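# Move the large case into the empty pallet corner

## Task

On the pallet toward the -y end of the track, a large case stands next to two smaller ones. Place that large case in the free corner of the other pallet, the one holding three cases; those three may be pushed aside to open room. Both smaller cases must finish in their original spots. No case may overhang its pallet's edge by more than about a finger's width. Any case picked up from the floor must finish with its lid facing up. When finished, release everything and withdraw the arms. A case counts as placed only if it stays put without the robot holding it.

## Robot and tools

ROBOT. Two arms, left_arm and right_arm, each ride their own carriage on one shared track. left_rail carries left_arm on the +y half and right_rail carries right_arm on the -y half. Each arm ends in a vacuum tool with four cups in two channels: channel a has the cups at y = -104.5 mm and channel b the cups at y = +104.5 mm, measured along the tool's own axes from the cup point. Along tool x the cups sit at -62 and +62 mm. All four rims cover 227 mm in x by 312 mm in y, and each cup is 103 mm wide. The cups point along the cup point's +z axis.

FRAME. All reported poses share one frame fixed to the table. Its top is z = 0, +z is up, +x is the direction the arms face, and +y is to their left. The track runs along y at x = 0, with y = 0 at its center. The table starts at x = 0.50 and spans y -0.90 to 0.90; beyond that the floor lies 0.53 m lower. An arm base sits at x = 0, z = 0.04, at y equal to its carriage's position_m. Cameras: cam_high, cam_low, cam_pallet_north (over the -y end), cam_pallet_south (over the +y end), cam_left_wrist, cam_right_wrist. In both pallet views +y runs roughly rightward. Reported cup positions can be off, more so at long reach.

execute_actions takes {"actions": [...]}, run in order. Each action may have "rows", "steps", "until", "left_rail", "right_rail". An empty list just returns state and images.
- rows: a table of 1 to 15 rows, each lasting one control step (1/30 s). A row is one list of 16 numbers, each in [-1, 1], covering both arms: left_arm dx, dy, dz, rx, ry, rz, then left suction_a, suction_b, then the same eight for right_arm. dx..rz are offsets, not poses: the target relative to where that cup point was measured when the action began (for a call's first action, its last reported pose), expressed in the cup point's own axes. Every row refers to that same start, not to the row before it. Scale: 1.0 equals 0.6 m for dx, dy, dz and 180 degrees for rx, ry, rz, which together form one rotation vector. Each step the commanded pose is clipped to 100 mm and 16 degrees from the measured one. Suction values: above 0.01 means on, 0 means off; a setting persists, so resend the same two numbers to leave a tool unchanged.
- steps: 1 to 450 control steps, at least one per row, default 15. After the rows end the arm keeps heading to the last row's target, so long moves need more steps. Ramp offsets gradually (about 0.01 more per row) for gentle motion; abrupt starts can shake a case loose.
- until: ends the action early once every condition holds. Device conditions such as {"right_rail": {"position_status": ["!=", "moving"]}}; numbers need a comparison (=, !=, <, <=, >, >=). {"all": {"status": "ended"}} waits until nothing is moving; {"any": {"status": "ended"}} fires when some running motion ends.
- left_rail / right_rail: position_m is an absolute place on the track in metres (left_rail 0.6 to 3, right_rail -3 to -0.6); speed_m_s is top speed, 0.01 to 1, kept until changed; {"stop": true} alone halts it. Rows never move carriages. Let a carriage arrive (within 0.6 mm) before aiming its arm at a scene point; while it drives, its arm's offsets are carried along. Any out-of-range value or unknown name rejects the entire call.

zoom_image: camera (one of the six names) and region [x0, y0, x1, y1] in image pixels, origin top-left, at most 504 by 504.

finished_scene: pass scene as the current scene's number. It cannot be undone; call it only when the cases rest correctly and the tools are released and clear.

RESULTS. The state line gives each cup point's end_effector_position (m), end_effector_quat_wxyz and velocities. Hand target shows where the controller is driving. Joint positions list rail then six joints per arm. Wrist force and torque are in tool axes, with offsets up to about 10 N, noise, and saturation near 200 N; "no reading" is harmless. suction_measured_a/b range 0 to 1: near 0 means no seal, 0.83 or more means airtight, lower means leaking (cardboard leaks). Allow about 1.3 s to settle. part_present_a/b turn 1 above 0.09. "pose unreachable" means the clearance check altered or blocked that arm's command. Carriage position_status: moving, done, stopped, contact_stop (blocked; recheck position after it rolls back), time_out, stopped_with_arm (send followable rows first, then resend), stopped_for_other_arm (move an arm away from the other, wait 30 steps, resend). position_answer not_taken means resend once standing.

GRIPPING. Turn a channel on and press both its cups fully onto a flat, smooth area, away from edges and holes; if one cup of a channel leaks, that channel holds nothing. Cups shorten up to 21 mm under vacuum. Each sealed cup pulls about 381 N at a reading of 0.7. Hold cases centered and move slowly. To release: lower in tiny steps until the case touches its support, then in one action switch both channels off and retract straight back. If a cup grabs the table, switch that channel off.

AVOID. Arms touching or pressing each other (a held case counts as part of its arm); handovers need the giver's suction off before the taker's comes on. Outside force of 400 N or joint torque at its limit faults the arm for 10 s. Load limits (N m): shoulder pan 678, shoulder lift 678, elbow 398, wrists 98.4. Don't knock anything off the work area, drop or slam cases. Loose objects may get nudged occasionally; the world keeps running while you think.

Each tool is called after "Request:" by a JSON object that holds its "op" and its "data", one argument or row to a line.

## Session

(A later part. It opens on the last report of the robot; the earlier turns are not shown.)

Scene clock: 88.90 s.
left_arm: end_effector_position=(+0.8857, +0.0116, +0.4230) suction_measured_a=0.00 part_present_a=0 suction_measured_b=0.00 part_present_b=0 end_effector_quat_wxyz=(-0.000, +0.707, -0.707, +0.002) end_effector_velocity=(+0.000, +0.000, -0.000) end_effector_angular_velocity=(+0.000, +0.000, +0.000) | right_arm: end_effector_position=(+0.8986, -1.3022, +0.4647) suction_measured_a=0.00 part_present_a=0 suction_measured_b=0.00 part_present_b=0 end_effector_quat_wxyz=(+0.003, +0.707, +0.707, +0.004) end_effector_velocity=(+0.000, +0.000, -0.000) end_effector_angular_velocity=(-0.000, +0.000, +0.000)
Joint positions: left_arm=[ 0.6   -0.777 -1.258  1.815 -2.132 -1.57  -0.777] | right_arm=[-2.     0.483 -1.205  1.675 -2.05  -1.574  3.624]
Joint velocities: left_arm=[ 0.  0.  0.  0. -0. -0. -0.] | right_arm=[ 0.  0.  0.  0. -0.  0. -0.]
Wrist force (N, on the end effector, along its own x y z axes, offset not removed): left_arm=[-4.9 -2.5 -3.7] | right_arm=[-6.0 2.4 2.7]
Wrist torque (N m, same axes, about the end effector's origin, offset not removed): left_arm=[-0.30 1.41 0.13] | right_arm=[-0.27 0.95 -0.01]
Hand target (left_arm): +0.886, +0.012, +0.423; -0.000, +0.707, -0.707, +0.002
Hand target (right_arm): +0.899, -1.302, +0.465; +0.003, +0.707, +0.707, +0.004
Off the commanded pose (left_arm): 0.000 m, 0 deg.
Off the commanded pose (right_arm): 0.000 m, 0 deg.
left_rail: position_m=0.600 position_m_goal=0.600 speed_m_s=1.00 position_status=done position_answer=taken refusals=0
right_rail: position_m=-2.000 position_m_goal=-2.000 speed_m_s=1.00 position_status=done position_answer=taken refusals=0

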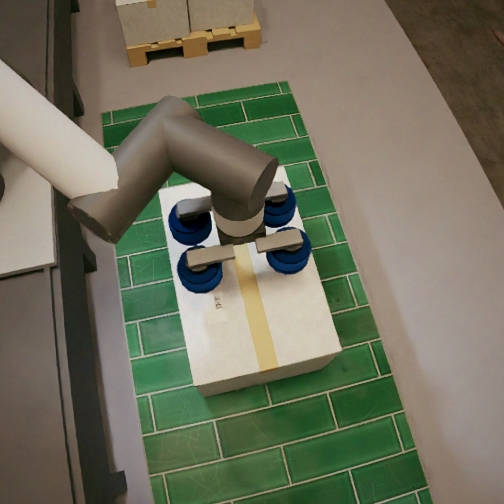

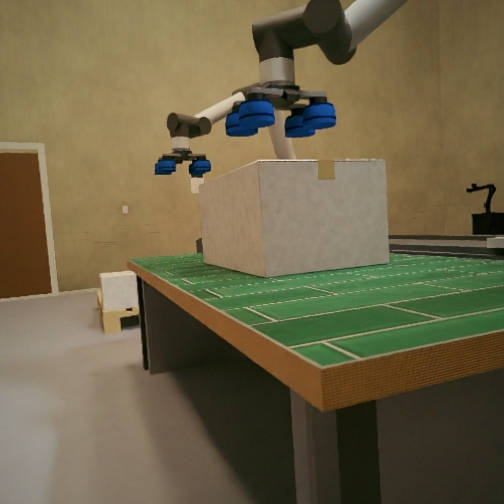

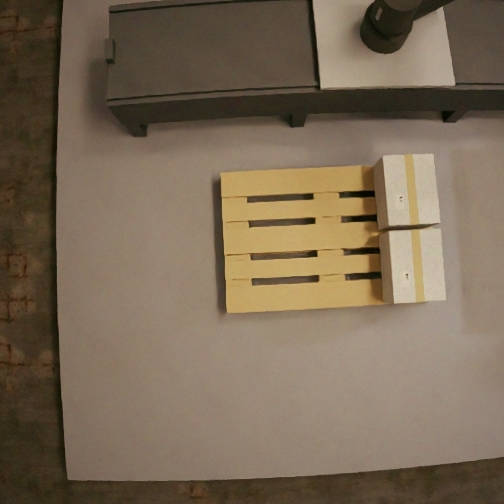

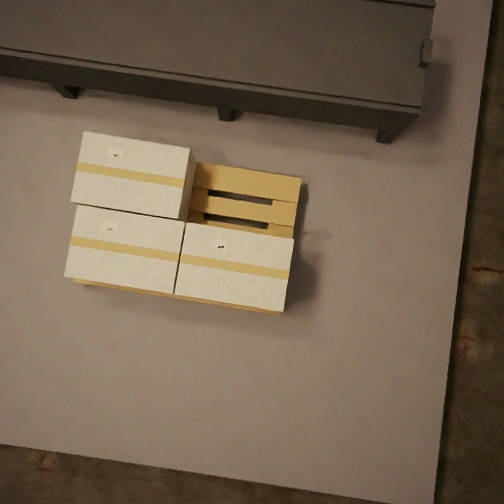

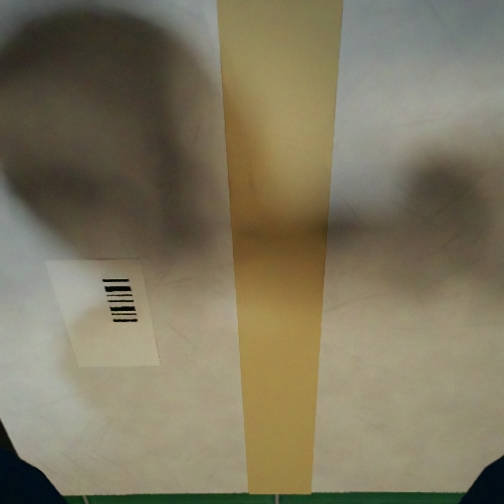

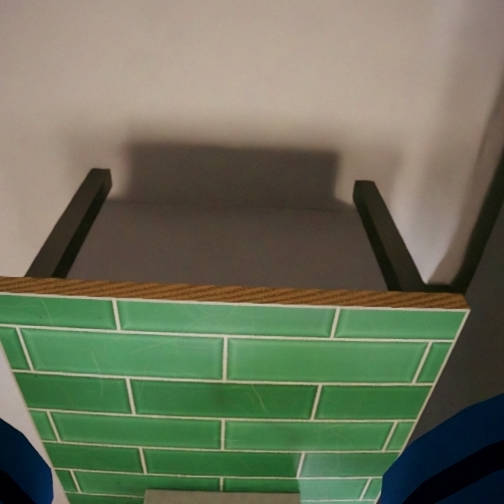

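Request:
{"op": "execute_actions", "data": {
  "actions": [
    {"rows": [
[-0.0014,-0.0007,0.006,0,0,0,0,0, 0,0,0,0,0,0,0,0],
[-0.0038,-0.0019,0.017,0,0,0,0,0, 0,0,0,0,0,0,0,0],
[-0.007,-0.0036,0.031,0,0,0,0,0, 0,0,0,0,0,0,0,0],
[-0.0113,-0.0058,0.050,0,0,0,0,0, 0,0,0,0,0,0,0,0],
[-0.0165,-0.0084,0.073,0,0,0,0,0, 0,0,0,0,0,0,0,0],
[-0.022,-0.0113,0.098,0,0,0,0,0, 0,0,0,0,0,0,0,0],
[-0.028,-0.0144,0.125,0,0,0,0,0, 0,0,0,0,0,0,0,0],
[-0.034,-0.0173,0.150,0,0,0,0,0, 0,0,0,0,0,0,0,0],
[-0.039,-0.020,0.173,0,0,0,0,0, 0,0,0,0,0,0,0,0],
[-0.043,-0.022,0.191,0,0,0,0,0, 0,0,0,0,0,0,0,0],
[-0.0456,-0.0233,0.202,0,0,0,0,0, 0,0,0,0,0,0,0,0],
[-0.047,-0.024,0.208,0,0,0,0,0, 0,0,0,0,0,0,0,0]
], "steps": 22}
  ]
}}

Request:
{"op": "zoom_image", "data": {
  "camera": "cam_high",
  "region": [120, 140, 400, 420]
}}

Scene clock: 90.07 s.
left_arm: end_effector_position=(+0.9003, +0.0395, +0.2993) suction_measured_a=0.00 part_present_a=0 suction_measured_b=0.00 part_present_b=0 end_effector_quat_wxyz=(-0.000, +0.707, -0.707, +0.002) end_effector_velocity=(+0.004, +0.001, -0.012) end_effector_angular_velocity=(-0.003, -0.003, -0.000) | right_arm: end_effector_position=(+0.8986, -1.3022, +0.4647) suction_measured_a=0.00 part_present_a=0 suction_measured_b=0.00 part_present_b=0 end_effector_quat_wxyz=(+0.003, +0.707, +0.707, +0.004) end_effector_velocity=(-0.000, -0.000, +0.000) end_effector_angular_velocity=(+0.000, -0.000, +0.000)
Joint positions: left_arm=[ 0.6   -0.748 -1.171  1.896 -2.299 -1.57  -0.747] | right_arm=[-2.     0.483 -1.205  1.675 -2.05  -1.574  3.624]
Joint velocities: left_arm=[ 0.     0.003  0.012  0.004 -0.021 -0.     0.004] | right_arm=[ 0. -0. -0.  0. -0.  0. -0.]
Wrist force (N, on the end effector, along its own x y z axes, offset not removed): left_arm=[-6.7 0.5 -2.4] | right_arm=[-2.1 3.5 7.3]
Wrist torque (N m, same axes, about the end effector's origin, offset not removed): left_arm=[0.09 1.58 0.07] | right_arm=[-0.25 0.57 0.08]
Hand target (left_arm): +0.901, +0.040, +0.298; -0.000, +0.707, -0.707, +0.002
Hand target (right_arm): +0.899, -1.302, +0.465; +0.003, +0.707, +0.707, +0.004
Off the commanded pose (left_arm): 0.001 m, 0 deg.
Off the commanded pose (right_arm): 0.000 m, 0 deg.
left_rail: position_m=0.600 position_m_goal=0.600 speed_m_s=1.00 position_status=done position_answer=taken refusals=0
right_rail: position_m=-2.000 position_m_goal=-2.000 speed_m_s=1.00 position_status=done position_answer=taken refusals=0

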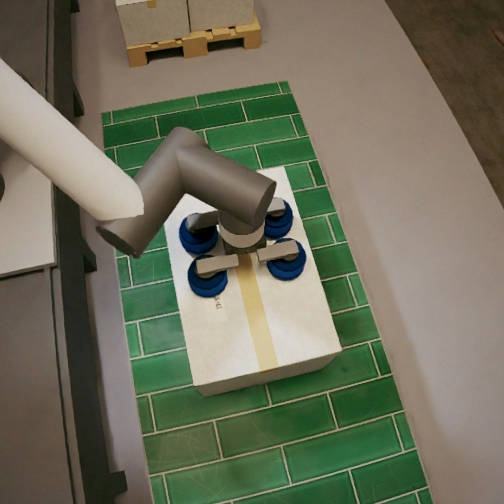

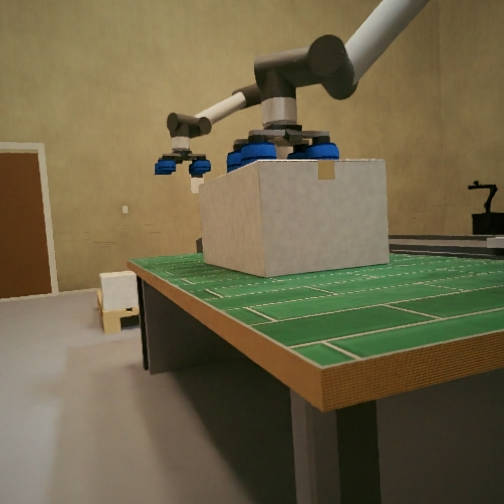

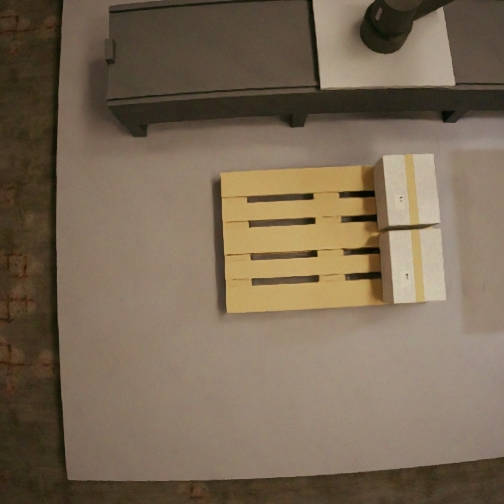

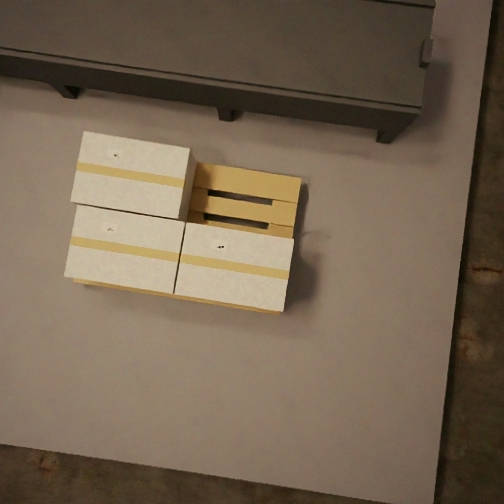

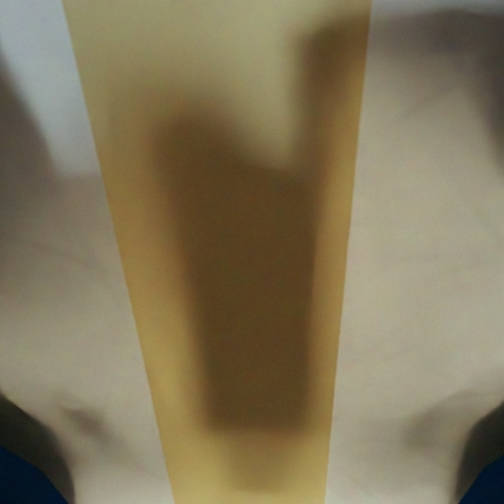

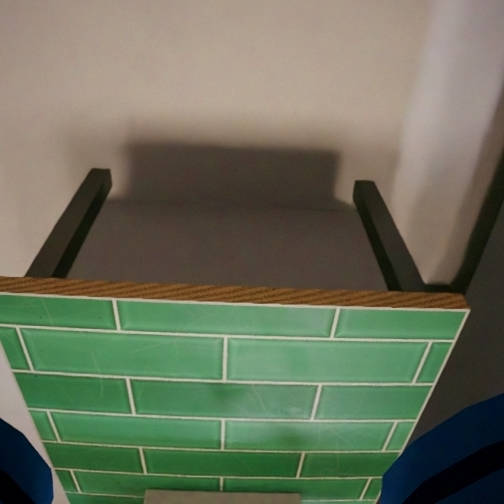

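Region (120, 140, 400, 420) of cam_high's 504x504 image, scaled by 1.800, with more detail than that image has.

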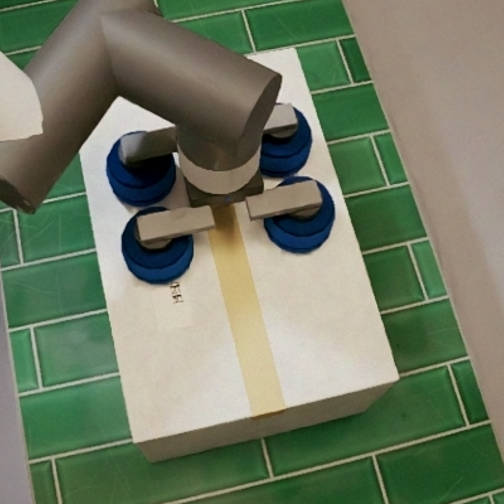

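Request:
{"op": "execute_actions", "data": {
  "actions": [
    {"rows": [
[0,0,0.004,0,0,0,0,0, 0,0,0,0,0,0,0,0],
[0,0,0.009,0,0,0,0,0, 0,0,0,0,0,0,0,0],
[0,0,0.014,0,0,0,0,0, 0,0,0,0,0,0,0,0],
[0,0,0.019,0,0,0,0,0, 0,0,0,0,0,0,0,0],
[0,0,0.023,0,0,0,0,0, 0,0,0,0,0,0,0,0],
[0,0,0.026,0,0,0,0,0, 0,0,0,0,0,0,0,0]
], "steps": 11}
  ]
}}

Scene clock: 91.13 s.
left_arm: end_effector_position=(+0.9006, +0.0396, +0.2854) suction_measured_a=0.00 part_present_a=0 suction_measured_b=0.00 part_present_b=0 end_effector_quat_wxyz=(-0.000, +0.707, -0.707, +0.002) end_effector_velocity=(+0.001, -0.001, -0.015) end_effector_angular_velocity=(-0.002, -0.002, +0.001) | right_arm: end_effector_position=(+0.8986, -1.3022, +0.4647) suction_measured_a=0.00 part_present_a=0 suction_measured_b=0.00 part_present_b=0 end_effector_quat_wxyz=(+0.003, +0.707, +0.707, +0.004) end_effector_velocity=(+0.000, +0.000, -0.000) end_effector_angular_velocity=(-0.000, +0.000, +0.000)
Joint positions: left_arm=[ 0.6   -0.747 -1.159  1.903 -2.318 -1.57  -0.747] | right_arm=[-2.     0.483 -1.205  1.675 -2.05  -1.574  3.624]
Joint velocities: left_arm=[ 0.    -0.     0.014  0.007 -0.024  0.    -0.001] | right_arm=[ 0. -0.  0. -0.  0. -0. -0.]
Wrist force (N, on the end effector, along its own x y z axes, offset not removed): left_arm=[-12.2 1.4 -32.5] | right_arm=[0.4 3.7 2.2]
Wrist torque (N m, same axes, about the end effector's origin, offset not removed): left_arm=[-0.62 1.95 0.13] | right_arm=[0.11 0.02 0.06]
Hand target (left_arm): +0.900, +0.040, +0.284; -0.000, +0.707, -0.707, +0.002
Hand target (right_arm): +0.899, -1.302, +0.465; +0.003, +0.707, +0.707, +0.004
Off the commanded pose (left_arm): 0.002 m, 0 deg.
Off the commanded pose (right_arm): 0.000 m, 0 deg.
left_rail: position_m=0.600 position_m_goal=0.600 speed_m_s=1.00 position_status=done position_answer=taken refusals=0
right_rail: position_m=-2.000 position_m_goal=-2.000 speed_m_s=1.00 position_status=done position_answer=taken refusals=0

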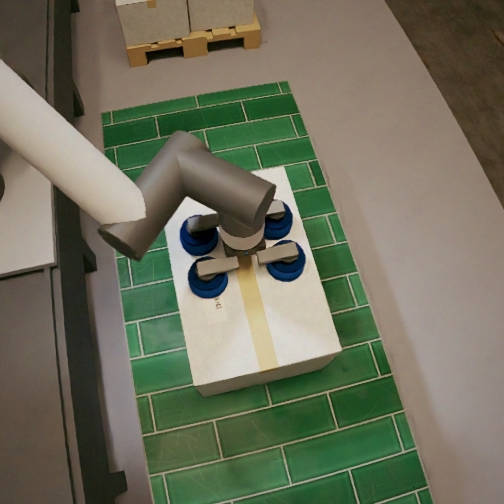

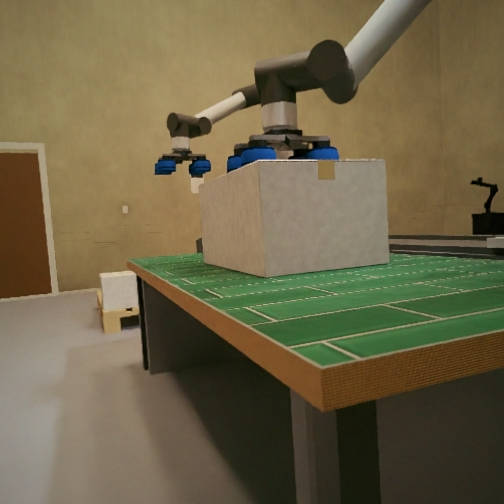

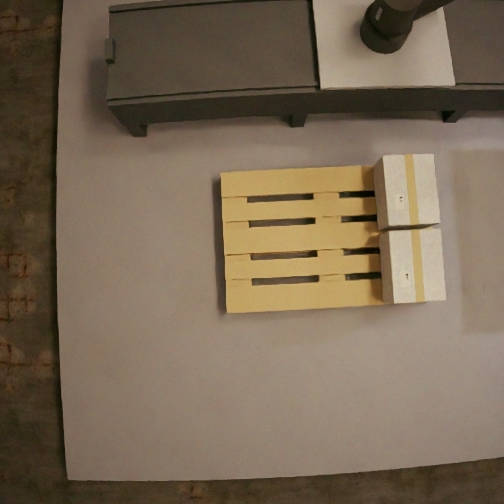

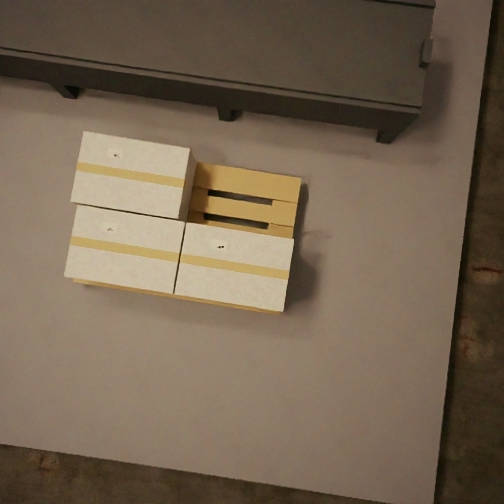

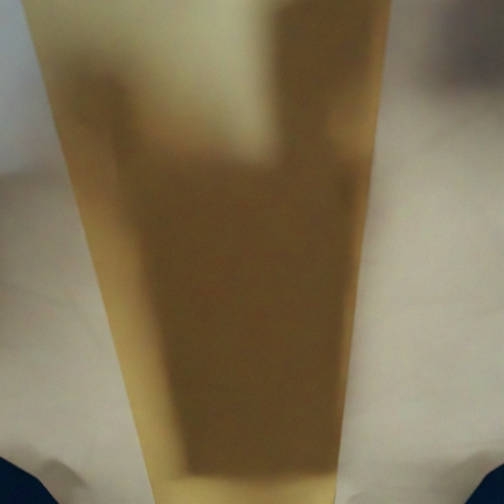

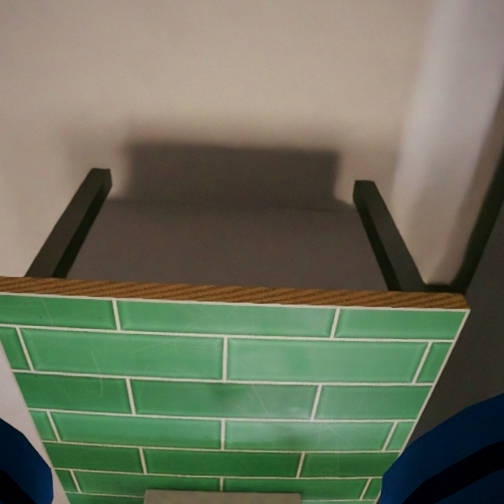

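Request:
{"op": "execute_actions", "data": {
  "actions": [
    {"rows": [[0,0,0.004,0,0,0,1,1, 0,0,0,0,0,0,0,0]], "steps": 21}
  ]
}}

Scene clock: 92.00 s.
left_arm: end_effector_position=(+0.9005, +0.0396, +0.2827) suction_measured_a=0.96 part_present_a=1 suction_measured_b=0.96 part_present_b=1 end_effector_quat_wxyz=(-0.000, +0.707, -0.707, +0.002) end_effector_velocity=(-0.000, +0.000, +0.000) end_effector_angular_velocity=(+0.000, -0.000, -0.000) | right_arm: end_effector_position=(+0.8986, -1.3022, +0.4647) suction_measured_a=0.00 part_present_a=0 suction_measured_b=0.00 part_present_b=0 end_effector_quat_wxyz=(+0.003, +0.707, +0.707, +0.004) end_effector_velocity=(-0.000, -0.000, +0.000) end_effector_angular_velocity=(+0.000, -0.000, -0.000)
Joint positions: left_arm=[ 0.6   -0.747 -1.157  1.904 -2.321 -1.57  -0.747] | right_arm=[-2.     0.483 -1.205  1.675 -2.05  -1.574  3.624]
Joint velocities: left_arm=[ 0. -0. -0.  0.  0. -0.  0.] | right_arm=[ 0.  0. -0.  0. -0. -0.  0.]
Wrist force (N, on the end effector, along its own x y z axes, offset not removed): left_arm=[-5.1 0.3 37.4] | right_arm=[1.4 -0.8 -5.7]
Wrist torque (N m, same axes, about the end effector's origin, offset not removed): left_arm=[0.28 2.17 0.12] | right_arm=[-0.78 -0.19 0.22]
Hand target (left_arm): +0.901, +0.040, +0.283; -0.000, +0.707, -0.707, +0.002
Hand target (right_arm): +0.899, -1.302, +0.465; +0.003, +0.707, +0.707, +0.004
Off the commanded pose (left_arm): 0.000 m, 0 deg.
Off the commanded pose (right_arm): 0.000 m, 0 deg.
left_rail: position_m=0.600 position_m_goal=0.600 speed_m_s=1.00 position_status=done position_answer=taken refusals=0
right_rail: position_m=-2.000 position_m_goal=-2.000 speed_m_s=1.00 position_status=done position_answer=taken refusals=0

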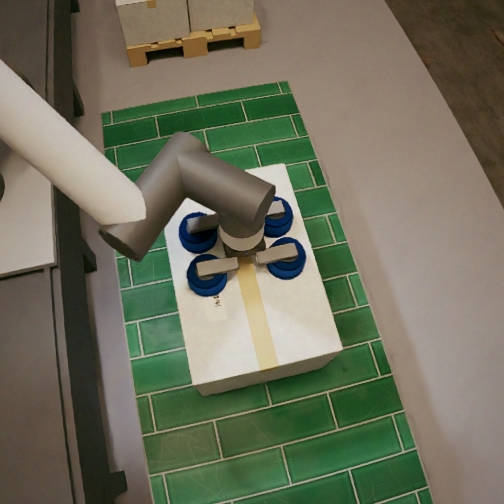

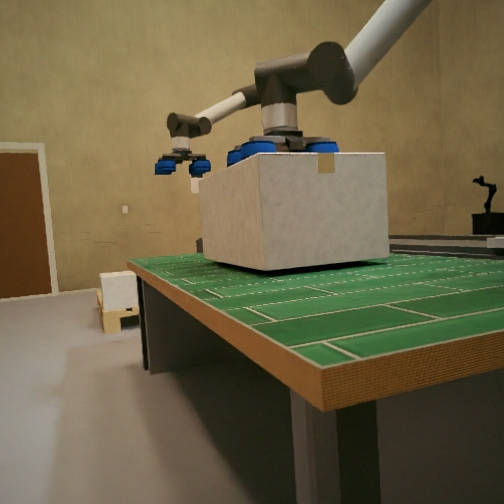

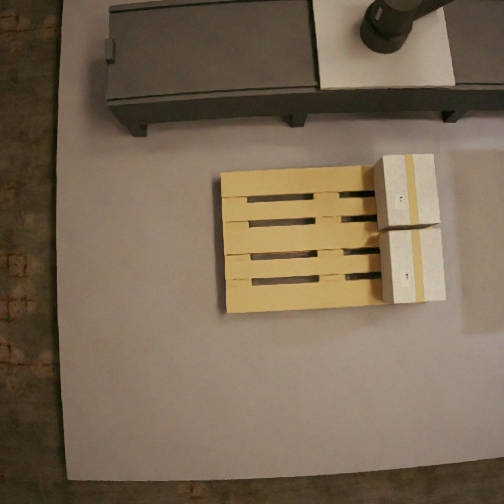

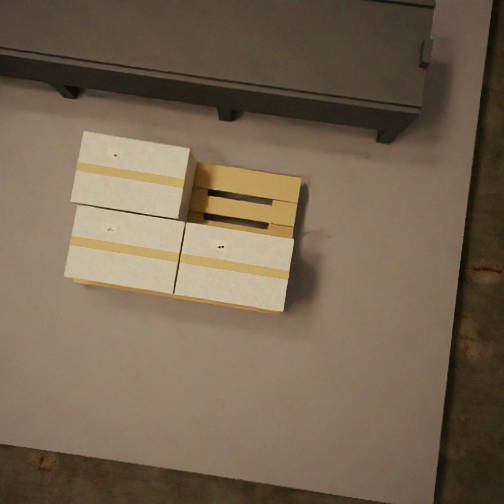

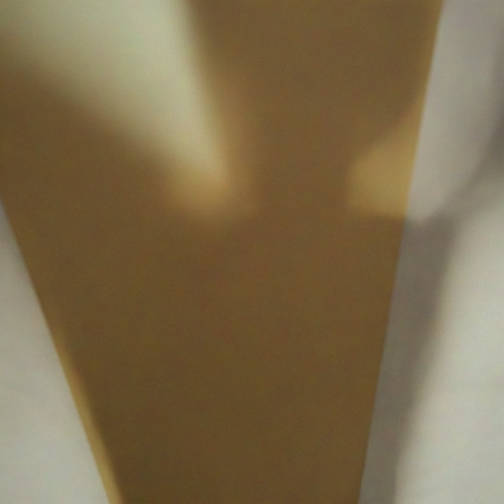

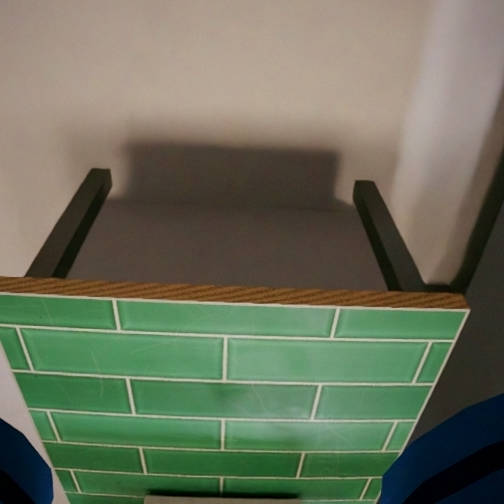

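Request:
{"op": "zoom_image", "data": {
  "camera": "cam_high",
  "region": [140, 150, 360, 400]
}}

Region (140, 150, 360, 400) of cam_high's 504x504 image, scaled by 2.016, with more detail than that image has; it fills the left 444 columns of this view, and the rest is white.

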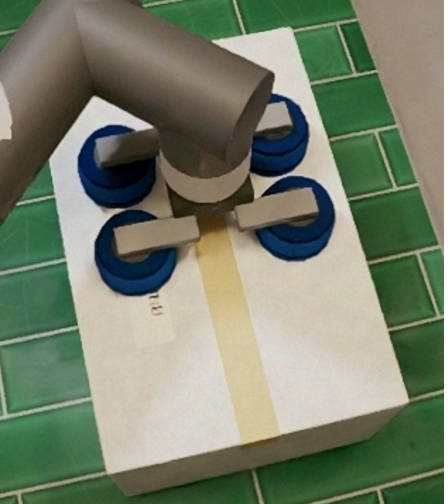

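Request:
{"op": "execute_actions", "data": {
  "actions": [
    {"rows": [
[-0.0018,0.0009,-0.008,0,0,0,1,1, 0,0,0,0,0,0,0,0],
[-0.0065,0.0033,-0.018,0,0,0,1,1, 0,0,0,0,0,0,0,0],
[-0.017,0.0085,-0.030,0,0,0,1,1, 0,0,0,0,0,0,0,0],
[-0.034,0.017,-0.042,0,0,0,1,1, 0,0,0,0,0,0,0,0],
[-0.058,0.029,-0.054,0,0,0,1,1, 0,0,0,0,0,0,0,0],
[-0.087,0.044,-0.065,0,0,0,1,1, 0,0,0,0,0,0,0,0],
[-0.120,0.060,-0.074,0,0,0,1,1, 0,0,0,0,0,0,0,0],
[-0.155,0.078,-0.081,0,0,0,1,1, 0,0,0,0,0,0,0,0],
[-0.192,0.097,-0.085,0,0,0,1,1, 0,0,0,0,0,0,0,0],
[-0.228,0.115,-0.087,0,0,0,1,1, 0,0,0,0,0,0,0,0],
[-0.262,0.132,-0.087,0,0,0,1,1, 0,0,0,0,0,0,0,0],
[-0.292,0.147,-0.087,0,0,0,1,1, 0,0,0,0,0,0,0,0],
[-0.318,0.160,-0.087,0,0,0,1,1, 0,0,0,0,0,0,0,0],
[-0.341,0.172,-0.087,0,0,0,1,1, 0,0,0,0,0,0,0,0],
[-0.359,0.181,-0.087,0,0,0,1,1, 0,0,0,0,0,0,0,0]
], "steps": 26}
  ]
}}

Scene clock: 102.10 s.
left_arm: end_effector_position=(+0.7930, +0.2525, +0.3339) suction_measured_a=0.96 part_present_a=1 suction_measured_b=0.96 part_present_b=1 end_effector_quat_wxyz=(-0.000, +0.707, -0.707, +0.002) end_effector_velocity=(-0.015, +0.026, +0.007) end_effector_angular_velocity=(-0.002, +0.001, -0.002) | right_arm: end_effector_position=(+0.8986, -1.3022, +0.4647) suction_measured_a=0.00 part_present_a=0 suction_measured_b=0.00 part_present_b=0 end_effector_quat_wxyz=(+0.003, +0.707, +0.707, +0.004) end_effector_velocity=(-0.000, -0.000, +0.000) end_effector_angular_velocity=(+0.000, -0.000, -0.000)
Joint positions: left_arm=[ 0.6   -0.647 -1.391  2.152 -2.336 -1.57  -0.648] | right_arm=[-2.     0.483 -1.205  1.675 -2.05  -1.574  3.624]
Joint velocities: left_arm=[ 0.     0.014 -0.032  0.027  0.004 -0.002  0.017] | right_arm=[ 0.  0. -0.  0. -0. -0.  0.]
Wrist force (N, on the end effector, along its own x y z axes, offset not removed): left_arm=[-10.8 -1.3 32.7] | right_arm=[-0.8 -2.0 -0.2]
Wrist torque (N m, same axes, about the end effector's origin, offset not removed): left_arm=[-0.08 2.08 0.18] | right_arm=[-0.80 0.11 0.14]
Hand target (left_arm): +0.792, +0.255, +0.334; -0.000, +0.707, -0.707, +0.002
Hand target (right_arm): +0.899, -1.302, +0.465; +0.003, +0.707, +0.707, +0.004
Off the commanded pose (left_arm): 0.003 m, 0 deg.
Off the commanded pose (right_arm): 0.000 m, 0 deg.
left_rail: position_m=0.600 position_m_goal=0.600 speed_m_s=1.00 position_status=done position_answer=taken refusals=0
right_rail: position_m=-2.000 position_m_goal=-2.000 speed_m_s=1.00 position_status=done position_answer=taken refusals=0

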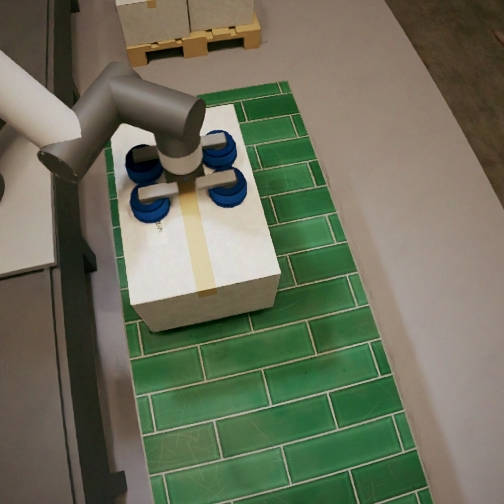

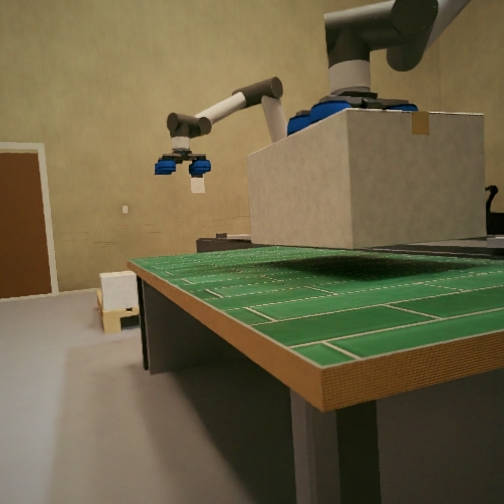

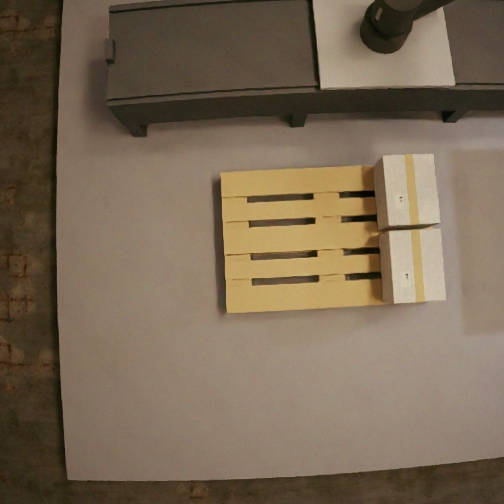

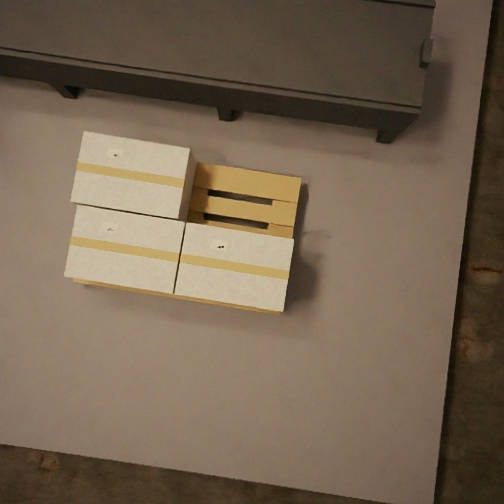

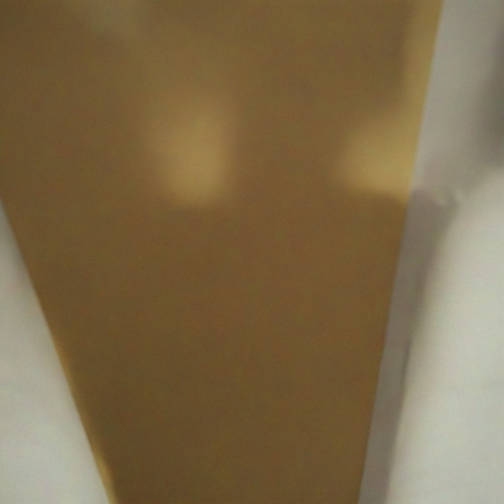

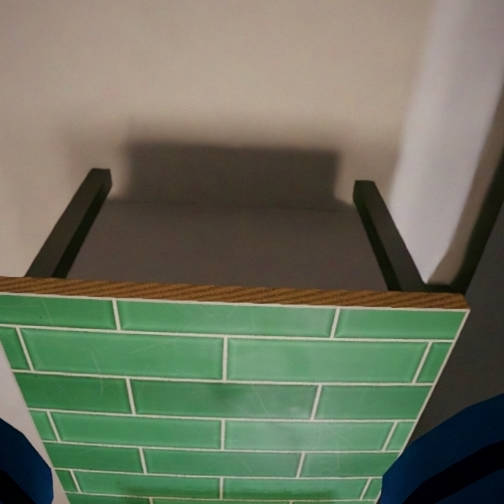

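Request:
{"op": "execute_actions", "data": {
  "actions": [
    {"left_rail": {"position_m": 3.0}, "steps": 1}
  ]
}}

Scene clock: 102.27 s.
left_arm: end_effector_position=(+0.7918, +0.2545, +0.3343) suction_measured_a=0.96 part_present_a=1 suction_measured_b=0.96 part_present_b=1 end_effector_quat_wxyz=(-0.000, +0.707, -0.707, +0.002) end_effector_velocity=(-0.003, +0.004, +0.000) end_effector_angular_velocity=(+0.001, +0.001, -0.001) | right_arm: end_effector_position=(+0.8986, -1.3022, +0.4647) suction_measured_a=0.00 part_present_a=0 suction_measured_b=0.00 part_present_b=0 end_effector_quat_wxyz=(+0.003, +0.707, +0.707, +0.004) end_effector_velocity=(-0.000, +0.000, +0.000) end_effector_angular_velocity=(+0.000, -0.000, +0.000)
Joint positions: left_arm=[ 0.6   -0.646 -1.393  2.154 -2.335 -1.57  -0.646] | right_arm=[-2.     0.483 -1.205  1.675 -2.05  -1.574  3.624]
Joint velocities: left_arm=[ 0.     0.002 -0.005  0.005  0.001 -0.     0.003] | right_arm=[ 0.  0. -0.  0. -0. -0. -0.]
Wrist force (N, on the end effector, along its own x y z axes, offset not removed): left_arm=[-5.6 1.7 37.2] | right_arm=[-0.9 5.1 -1.0]
Wrist torque (N m, same axes, about the end effector's origin, offset not removed): left_arm=[0.51 1.99 0.05] | right_arm=[-0.27 0.23 0.23]
Hand target (left_arm): +0.792, +0.257, +0.334; -0.000, +0.707, -0.707, +0.002
Hand target (right_arm): +0.899, -1.302, +0.465; +0.003, +0.707, +0.707, +0.004
Off the commanded pose (left_arm): 0.001 m, 0 deg.
Off the commanded pose (right_arm): 0.000 m, 0 deg.
left_rail: position_m=0.600 position_m_goal=3.000 speed_m_s=1.00 position_status=moving position_answer=taken refusals=0
right_rail: position_m=-2.000 position_m_goal=-2.000 speed_m_s=1.00 position_status=done position_answer=taken refusals=0

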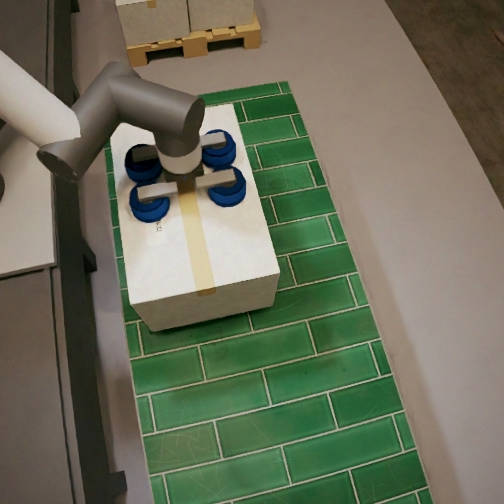

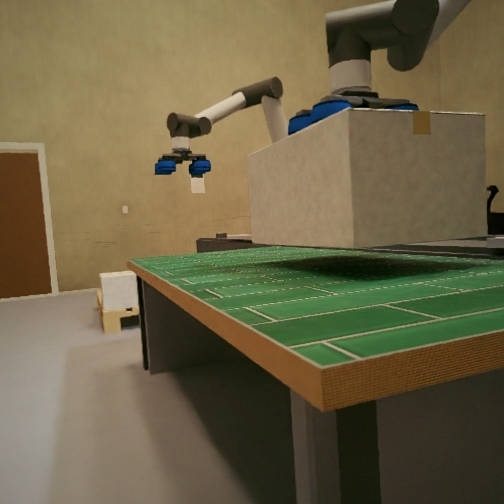

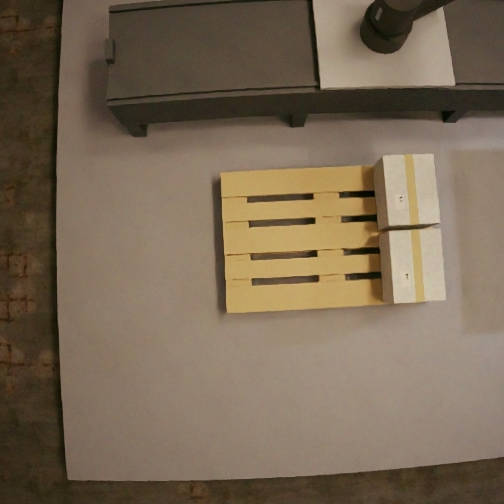

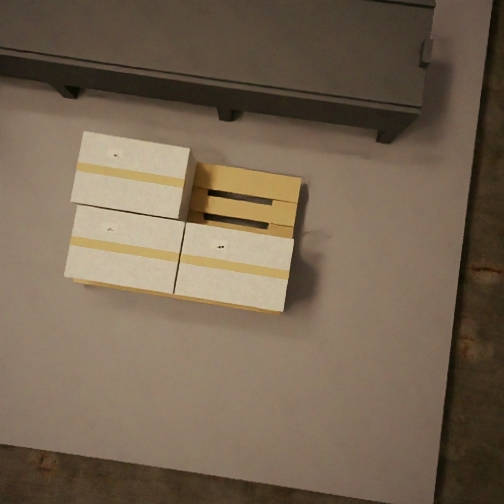

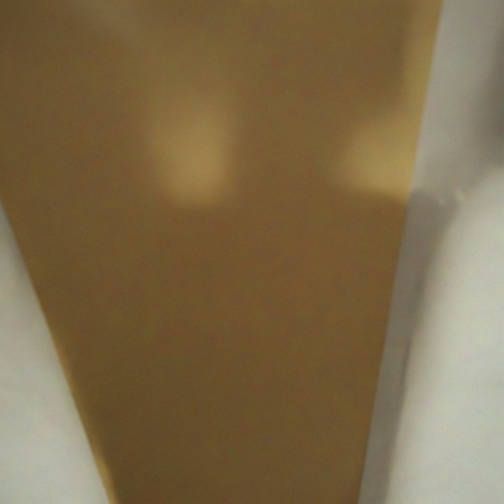

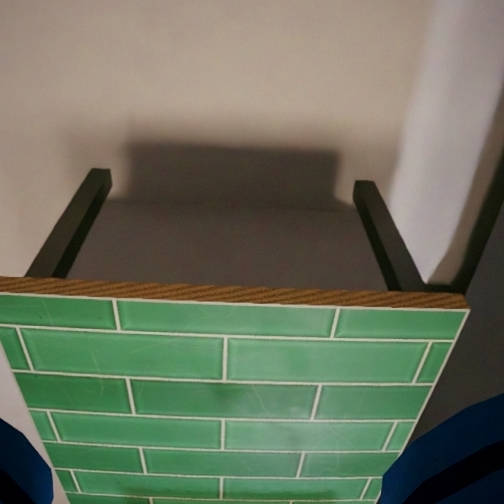

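Request:
{"op": "zoom_image", "data": {
  "camera": "cam_pallet_south",
  "region": [50, 110, 330, 330]
}}

Region (50, 110, 330, 330) of cam_pallet_south's 504x504 image, scaled by 1.800, with more detail than that image has; it fills the top 396 rows of this view, and the rest is white.

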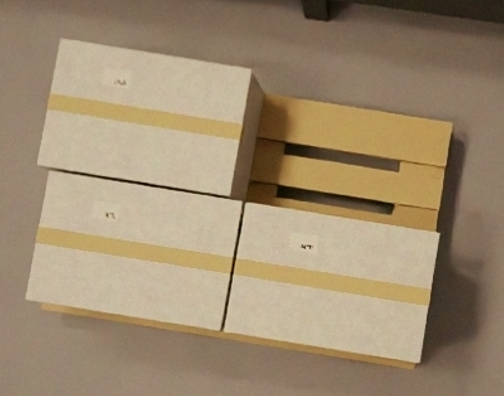

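Request:
{"op": "execute_actions", "data": {
  "actions": []
}}

Scene clock: 102.87 s.
left_arm: end_effector_position=(+0.7914, +0.5935, +0.3342) suction_measured_a=0.96 part_present_a=1 suction_measured_b=0.96 part_present_b=1 end_effector_quat_wxyz=(-0.001, +0.707, -0.707, +0.001) end_effector_velocity=(-0.000, +1.005, -0.000) end_effector_angular_velocity=(+0.000, +0.001, +0.002) | right_arm: end_effector_position=(+0.8986, -1.3022, +0.4647) suction_measured_a=0.00 part_present_a=0 suction_measured_b=0.00 part_present_b=0 end_effector_quat_wxyz=(+0.003, +0.707, +0.707, +0.004) end_effector_velocity=(-0.000, -0.000, -0.000) end_effector_angular_velocity=(+0.000, +0.000, -0.000)
Joint positions: left_arm=[ 0.938 -0.646 -1.394  2.155 -2.335 -1.57  -0.646] | right_arm=[-2.     0.483 -1.205  1.675 -2.05  -1.574  3.624]
Joint velocities: left_arm=[ 1.003  0.002 -0.001  0.001 -0.     0.     0.   ] | right_arm=[ 0. -0.  0.  0.  0.  0.  0.]
Wrist force (N, on the end effector, along its own x y z axes, offset not removed): left_arm=[-15.9 2.5 40.6] | right_arm=[0.9 -1.2 -1.7]
Wrist torque (N m, same axes, about the end effector's origin, offset not removed): left_arm=[0.38 1.01 0.05] | right_arm=[-0.72 0.06 0.09]
Hand target (left_arm): +0.792, +0.655, +0.334; -0.000, +0.707, -0.707, +0.002
Hand target (right_arm): +0.899, -1.302, +0.465; +0.003, +0.707, +0.707, +0.004
Off the commanded pose (left_arm): 0.000 m, 0 deg.
Off the commanded pose (right_arm): 0.000 m, 0 deg.
left_rail: position_m=0.938 position_m_goal=3.000 speed_m_s=1.00 position_status=moving position_answer=taken refusals=0
right_rail: position_m=-2.000 position_m_goal=-2.000 speed_m_s=1.00 position_status=done position_answer=taken refusals=0

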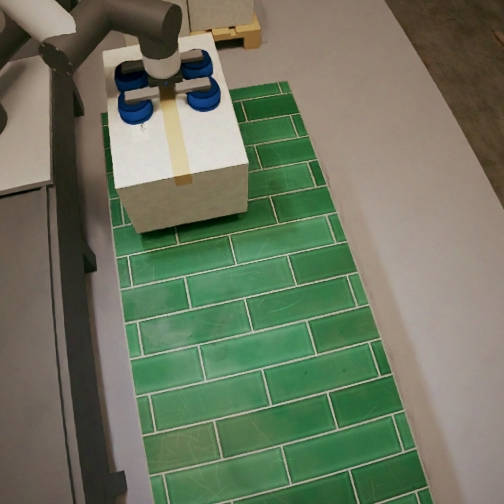

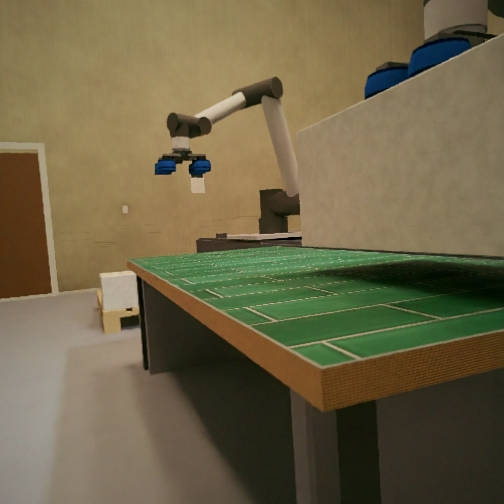

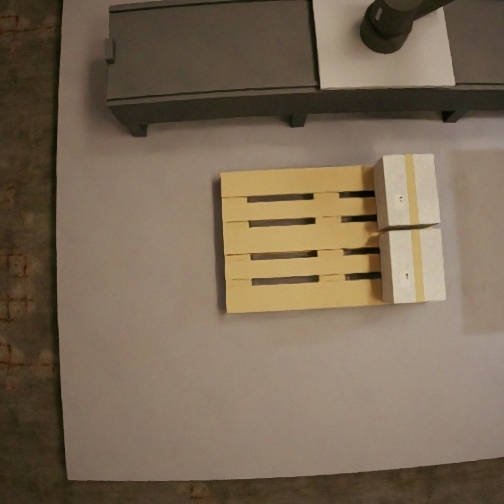

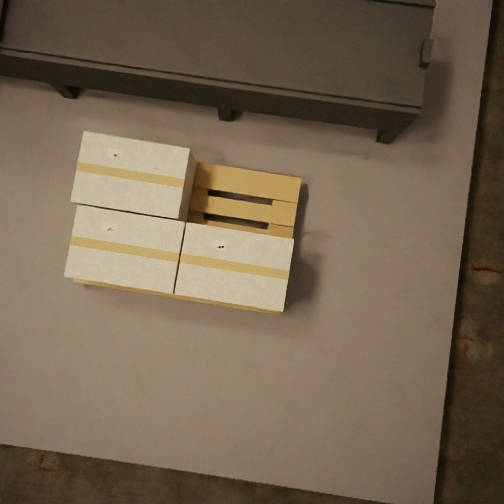

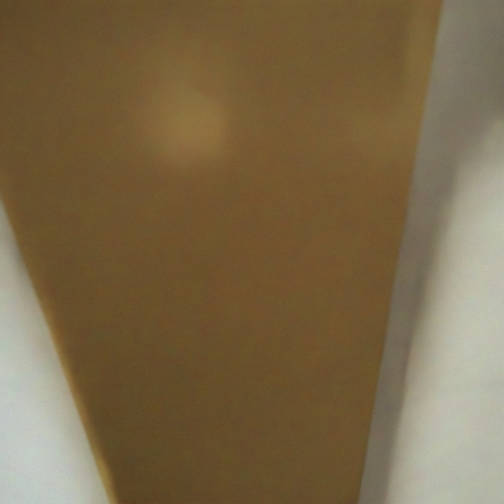

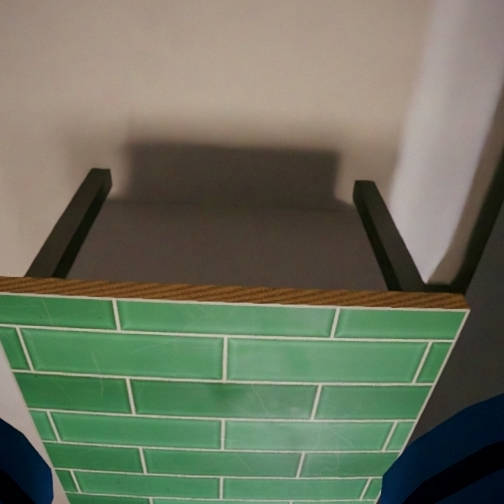

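Request:
{"op": "execute_actions", "data": {
  "actions": []
}}

Scene clock: 103.80 s.
left_arm: end_effector_position=(+0.7916, +1.5268, +0.3344) suction_measured_a=0.96 part_present_a=1 suction_measured_b=0.96 part_present_b=1 end_effector_quat_wxyz=(-0.000, +0.707, -0.707, +0.002) end_effector_velocity=(+0.000, +1.000, +0.000) end_effector_angular_velocity=(-0.000, -0.000, -0.000) | right_arm: end_effector_position=(+0.8986, -1.3022, +0.4647) suction_measured_a=0.00 part_present_a=0 suction_measured_b=0.00 part_present_b=0 end_effector_quat_wxyz=(+0.003, +0.707, +0.707, +0.004) end_effector_velocity=(-0.000, -0.000, +0.000) end_effector_angular_velocity=(+0.000, -0.000, -0.000)
Joint positions: left_arm=[ 1.872 -0.646 -1.394  2.155 -2.335 -1.57  -0.646] | right_arm=[-2.     0.483 -1.205  1.675 -2.05  -1.574  3.624]
Joint velocities: left_arm=[ 1.  0. -0. -0. -0. -0.  0.] | right_arm=[ 0.  0. -0.  0. -0. -0.  0.]
Wrist force (N, on the end effector, along its own x y z axes, offset not removed): left_arm=[-5.6 -2.5 36.2] | right_arm=[-2.2 5.7 -3.5]
Wrist torque (N m, same axes, about the end effector's origin, offset not removed): left_arm=[0.19 2.22 0.17] | right_arm=[0.09 0.52 -0.02]
Hand target (left_arm): +0.792, +1.588, +0.334; -0.000, +0.707, -0.707, +0.002
Hand target (right_arm): +0.899, -1.302, +0.465; +0.003, +0.707, +0.707, +0.004
Off the commanded pose (left_arm): 0.000 m, 0 deg.
Off the commanded pose (right_arm): 0.000 m, 0 deg.
left_rail: position_m=1.872 position_m_goal=3.000 speed_m_s=1.00 position_status=moving position_answer=taken refusals=0
right_rail: position_m=-2.000 position_m_goal=-2.000 speed_m_s=1.00 position_status=done position_answer=taken refusals=0

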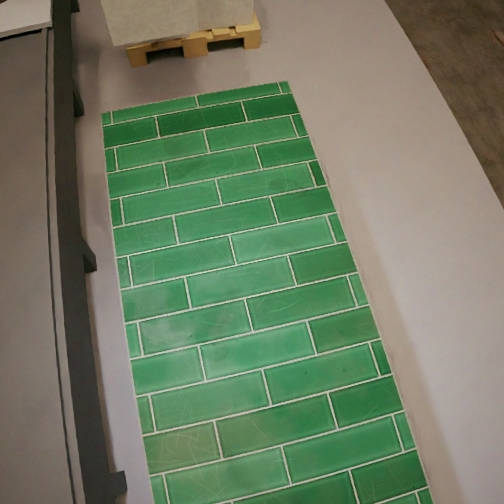

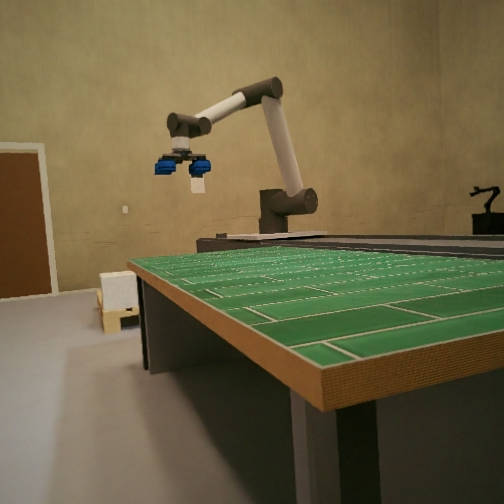

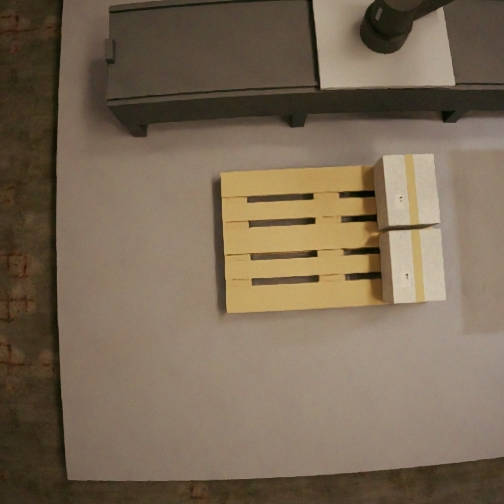

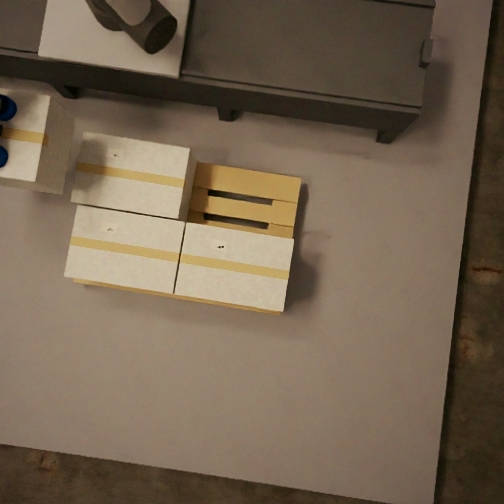

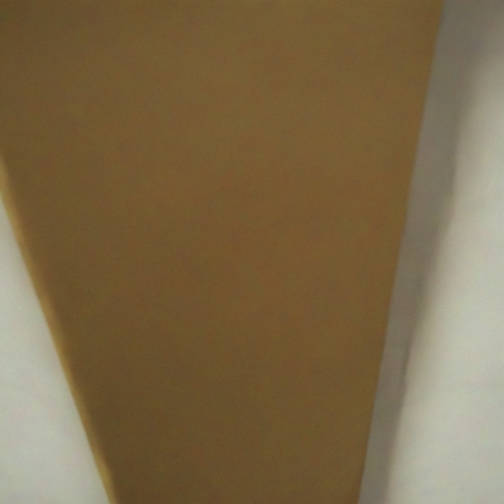

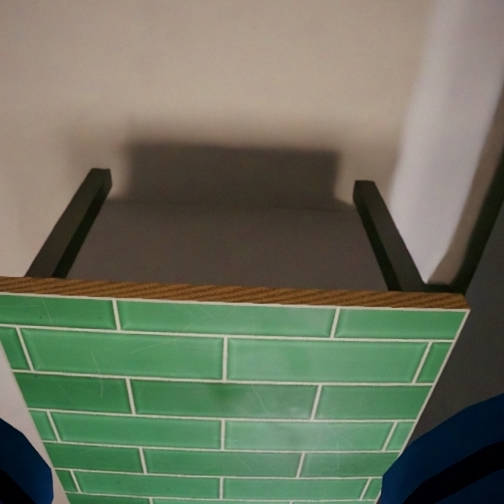

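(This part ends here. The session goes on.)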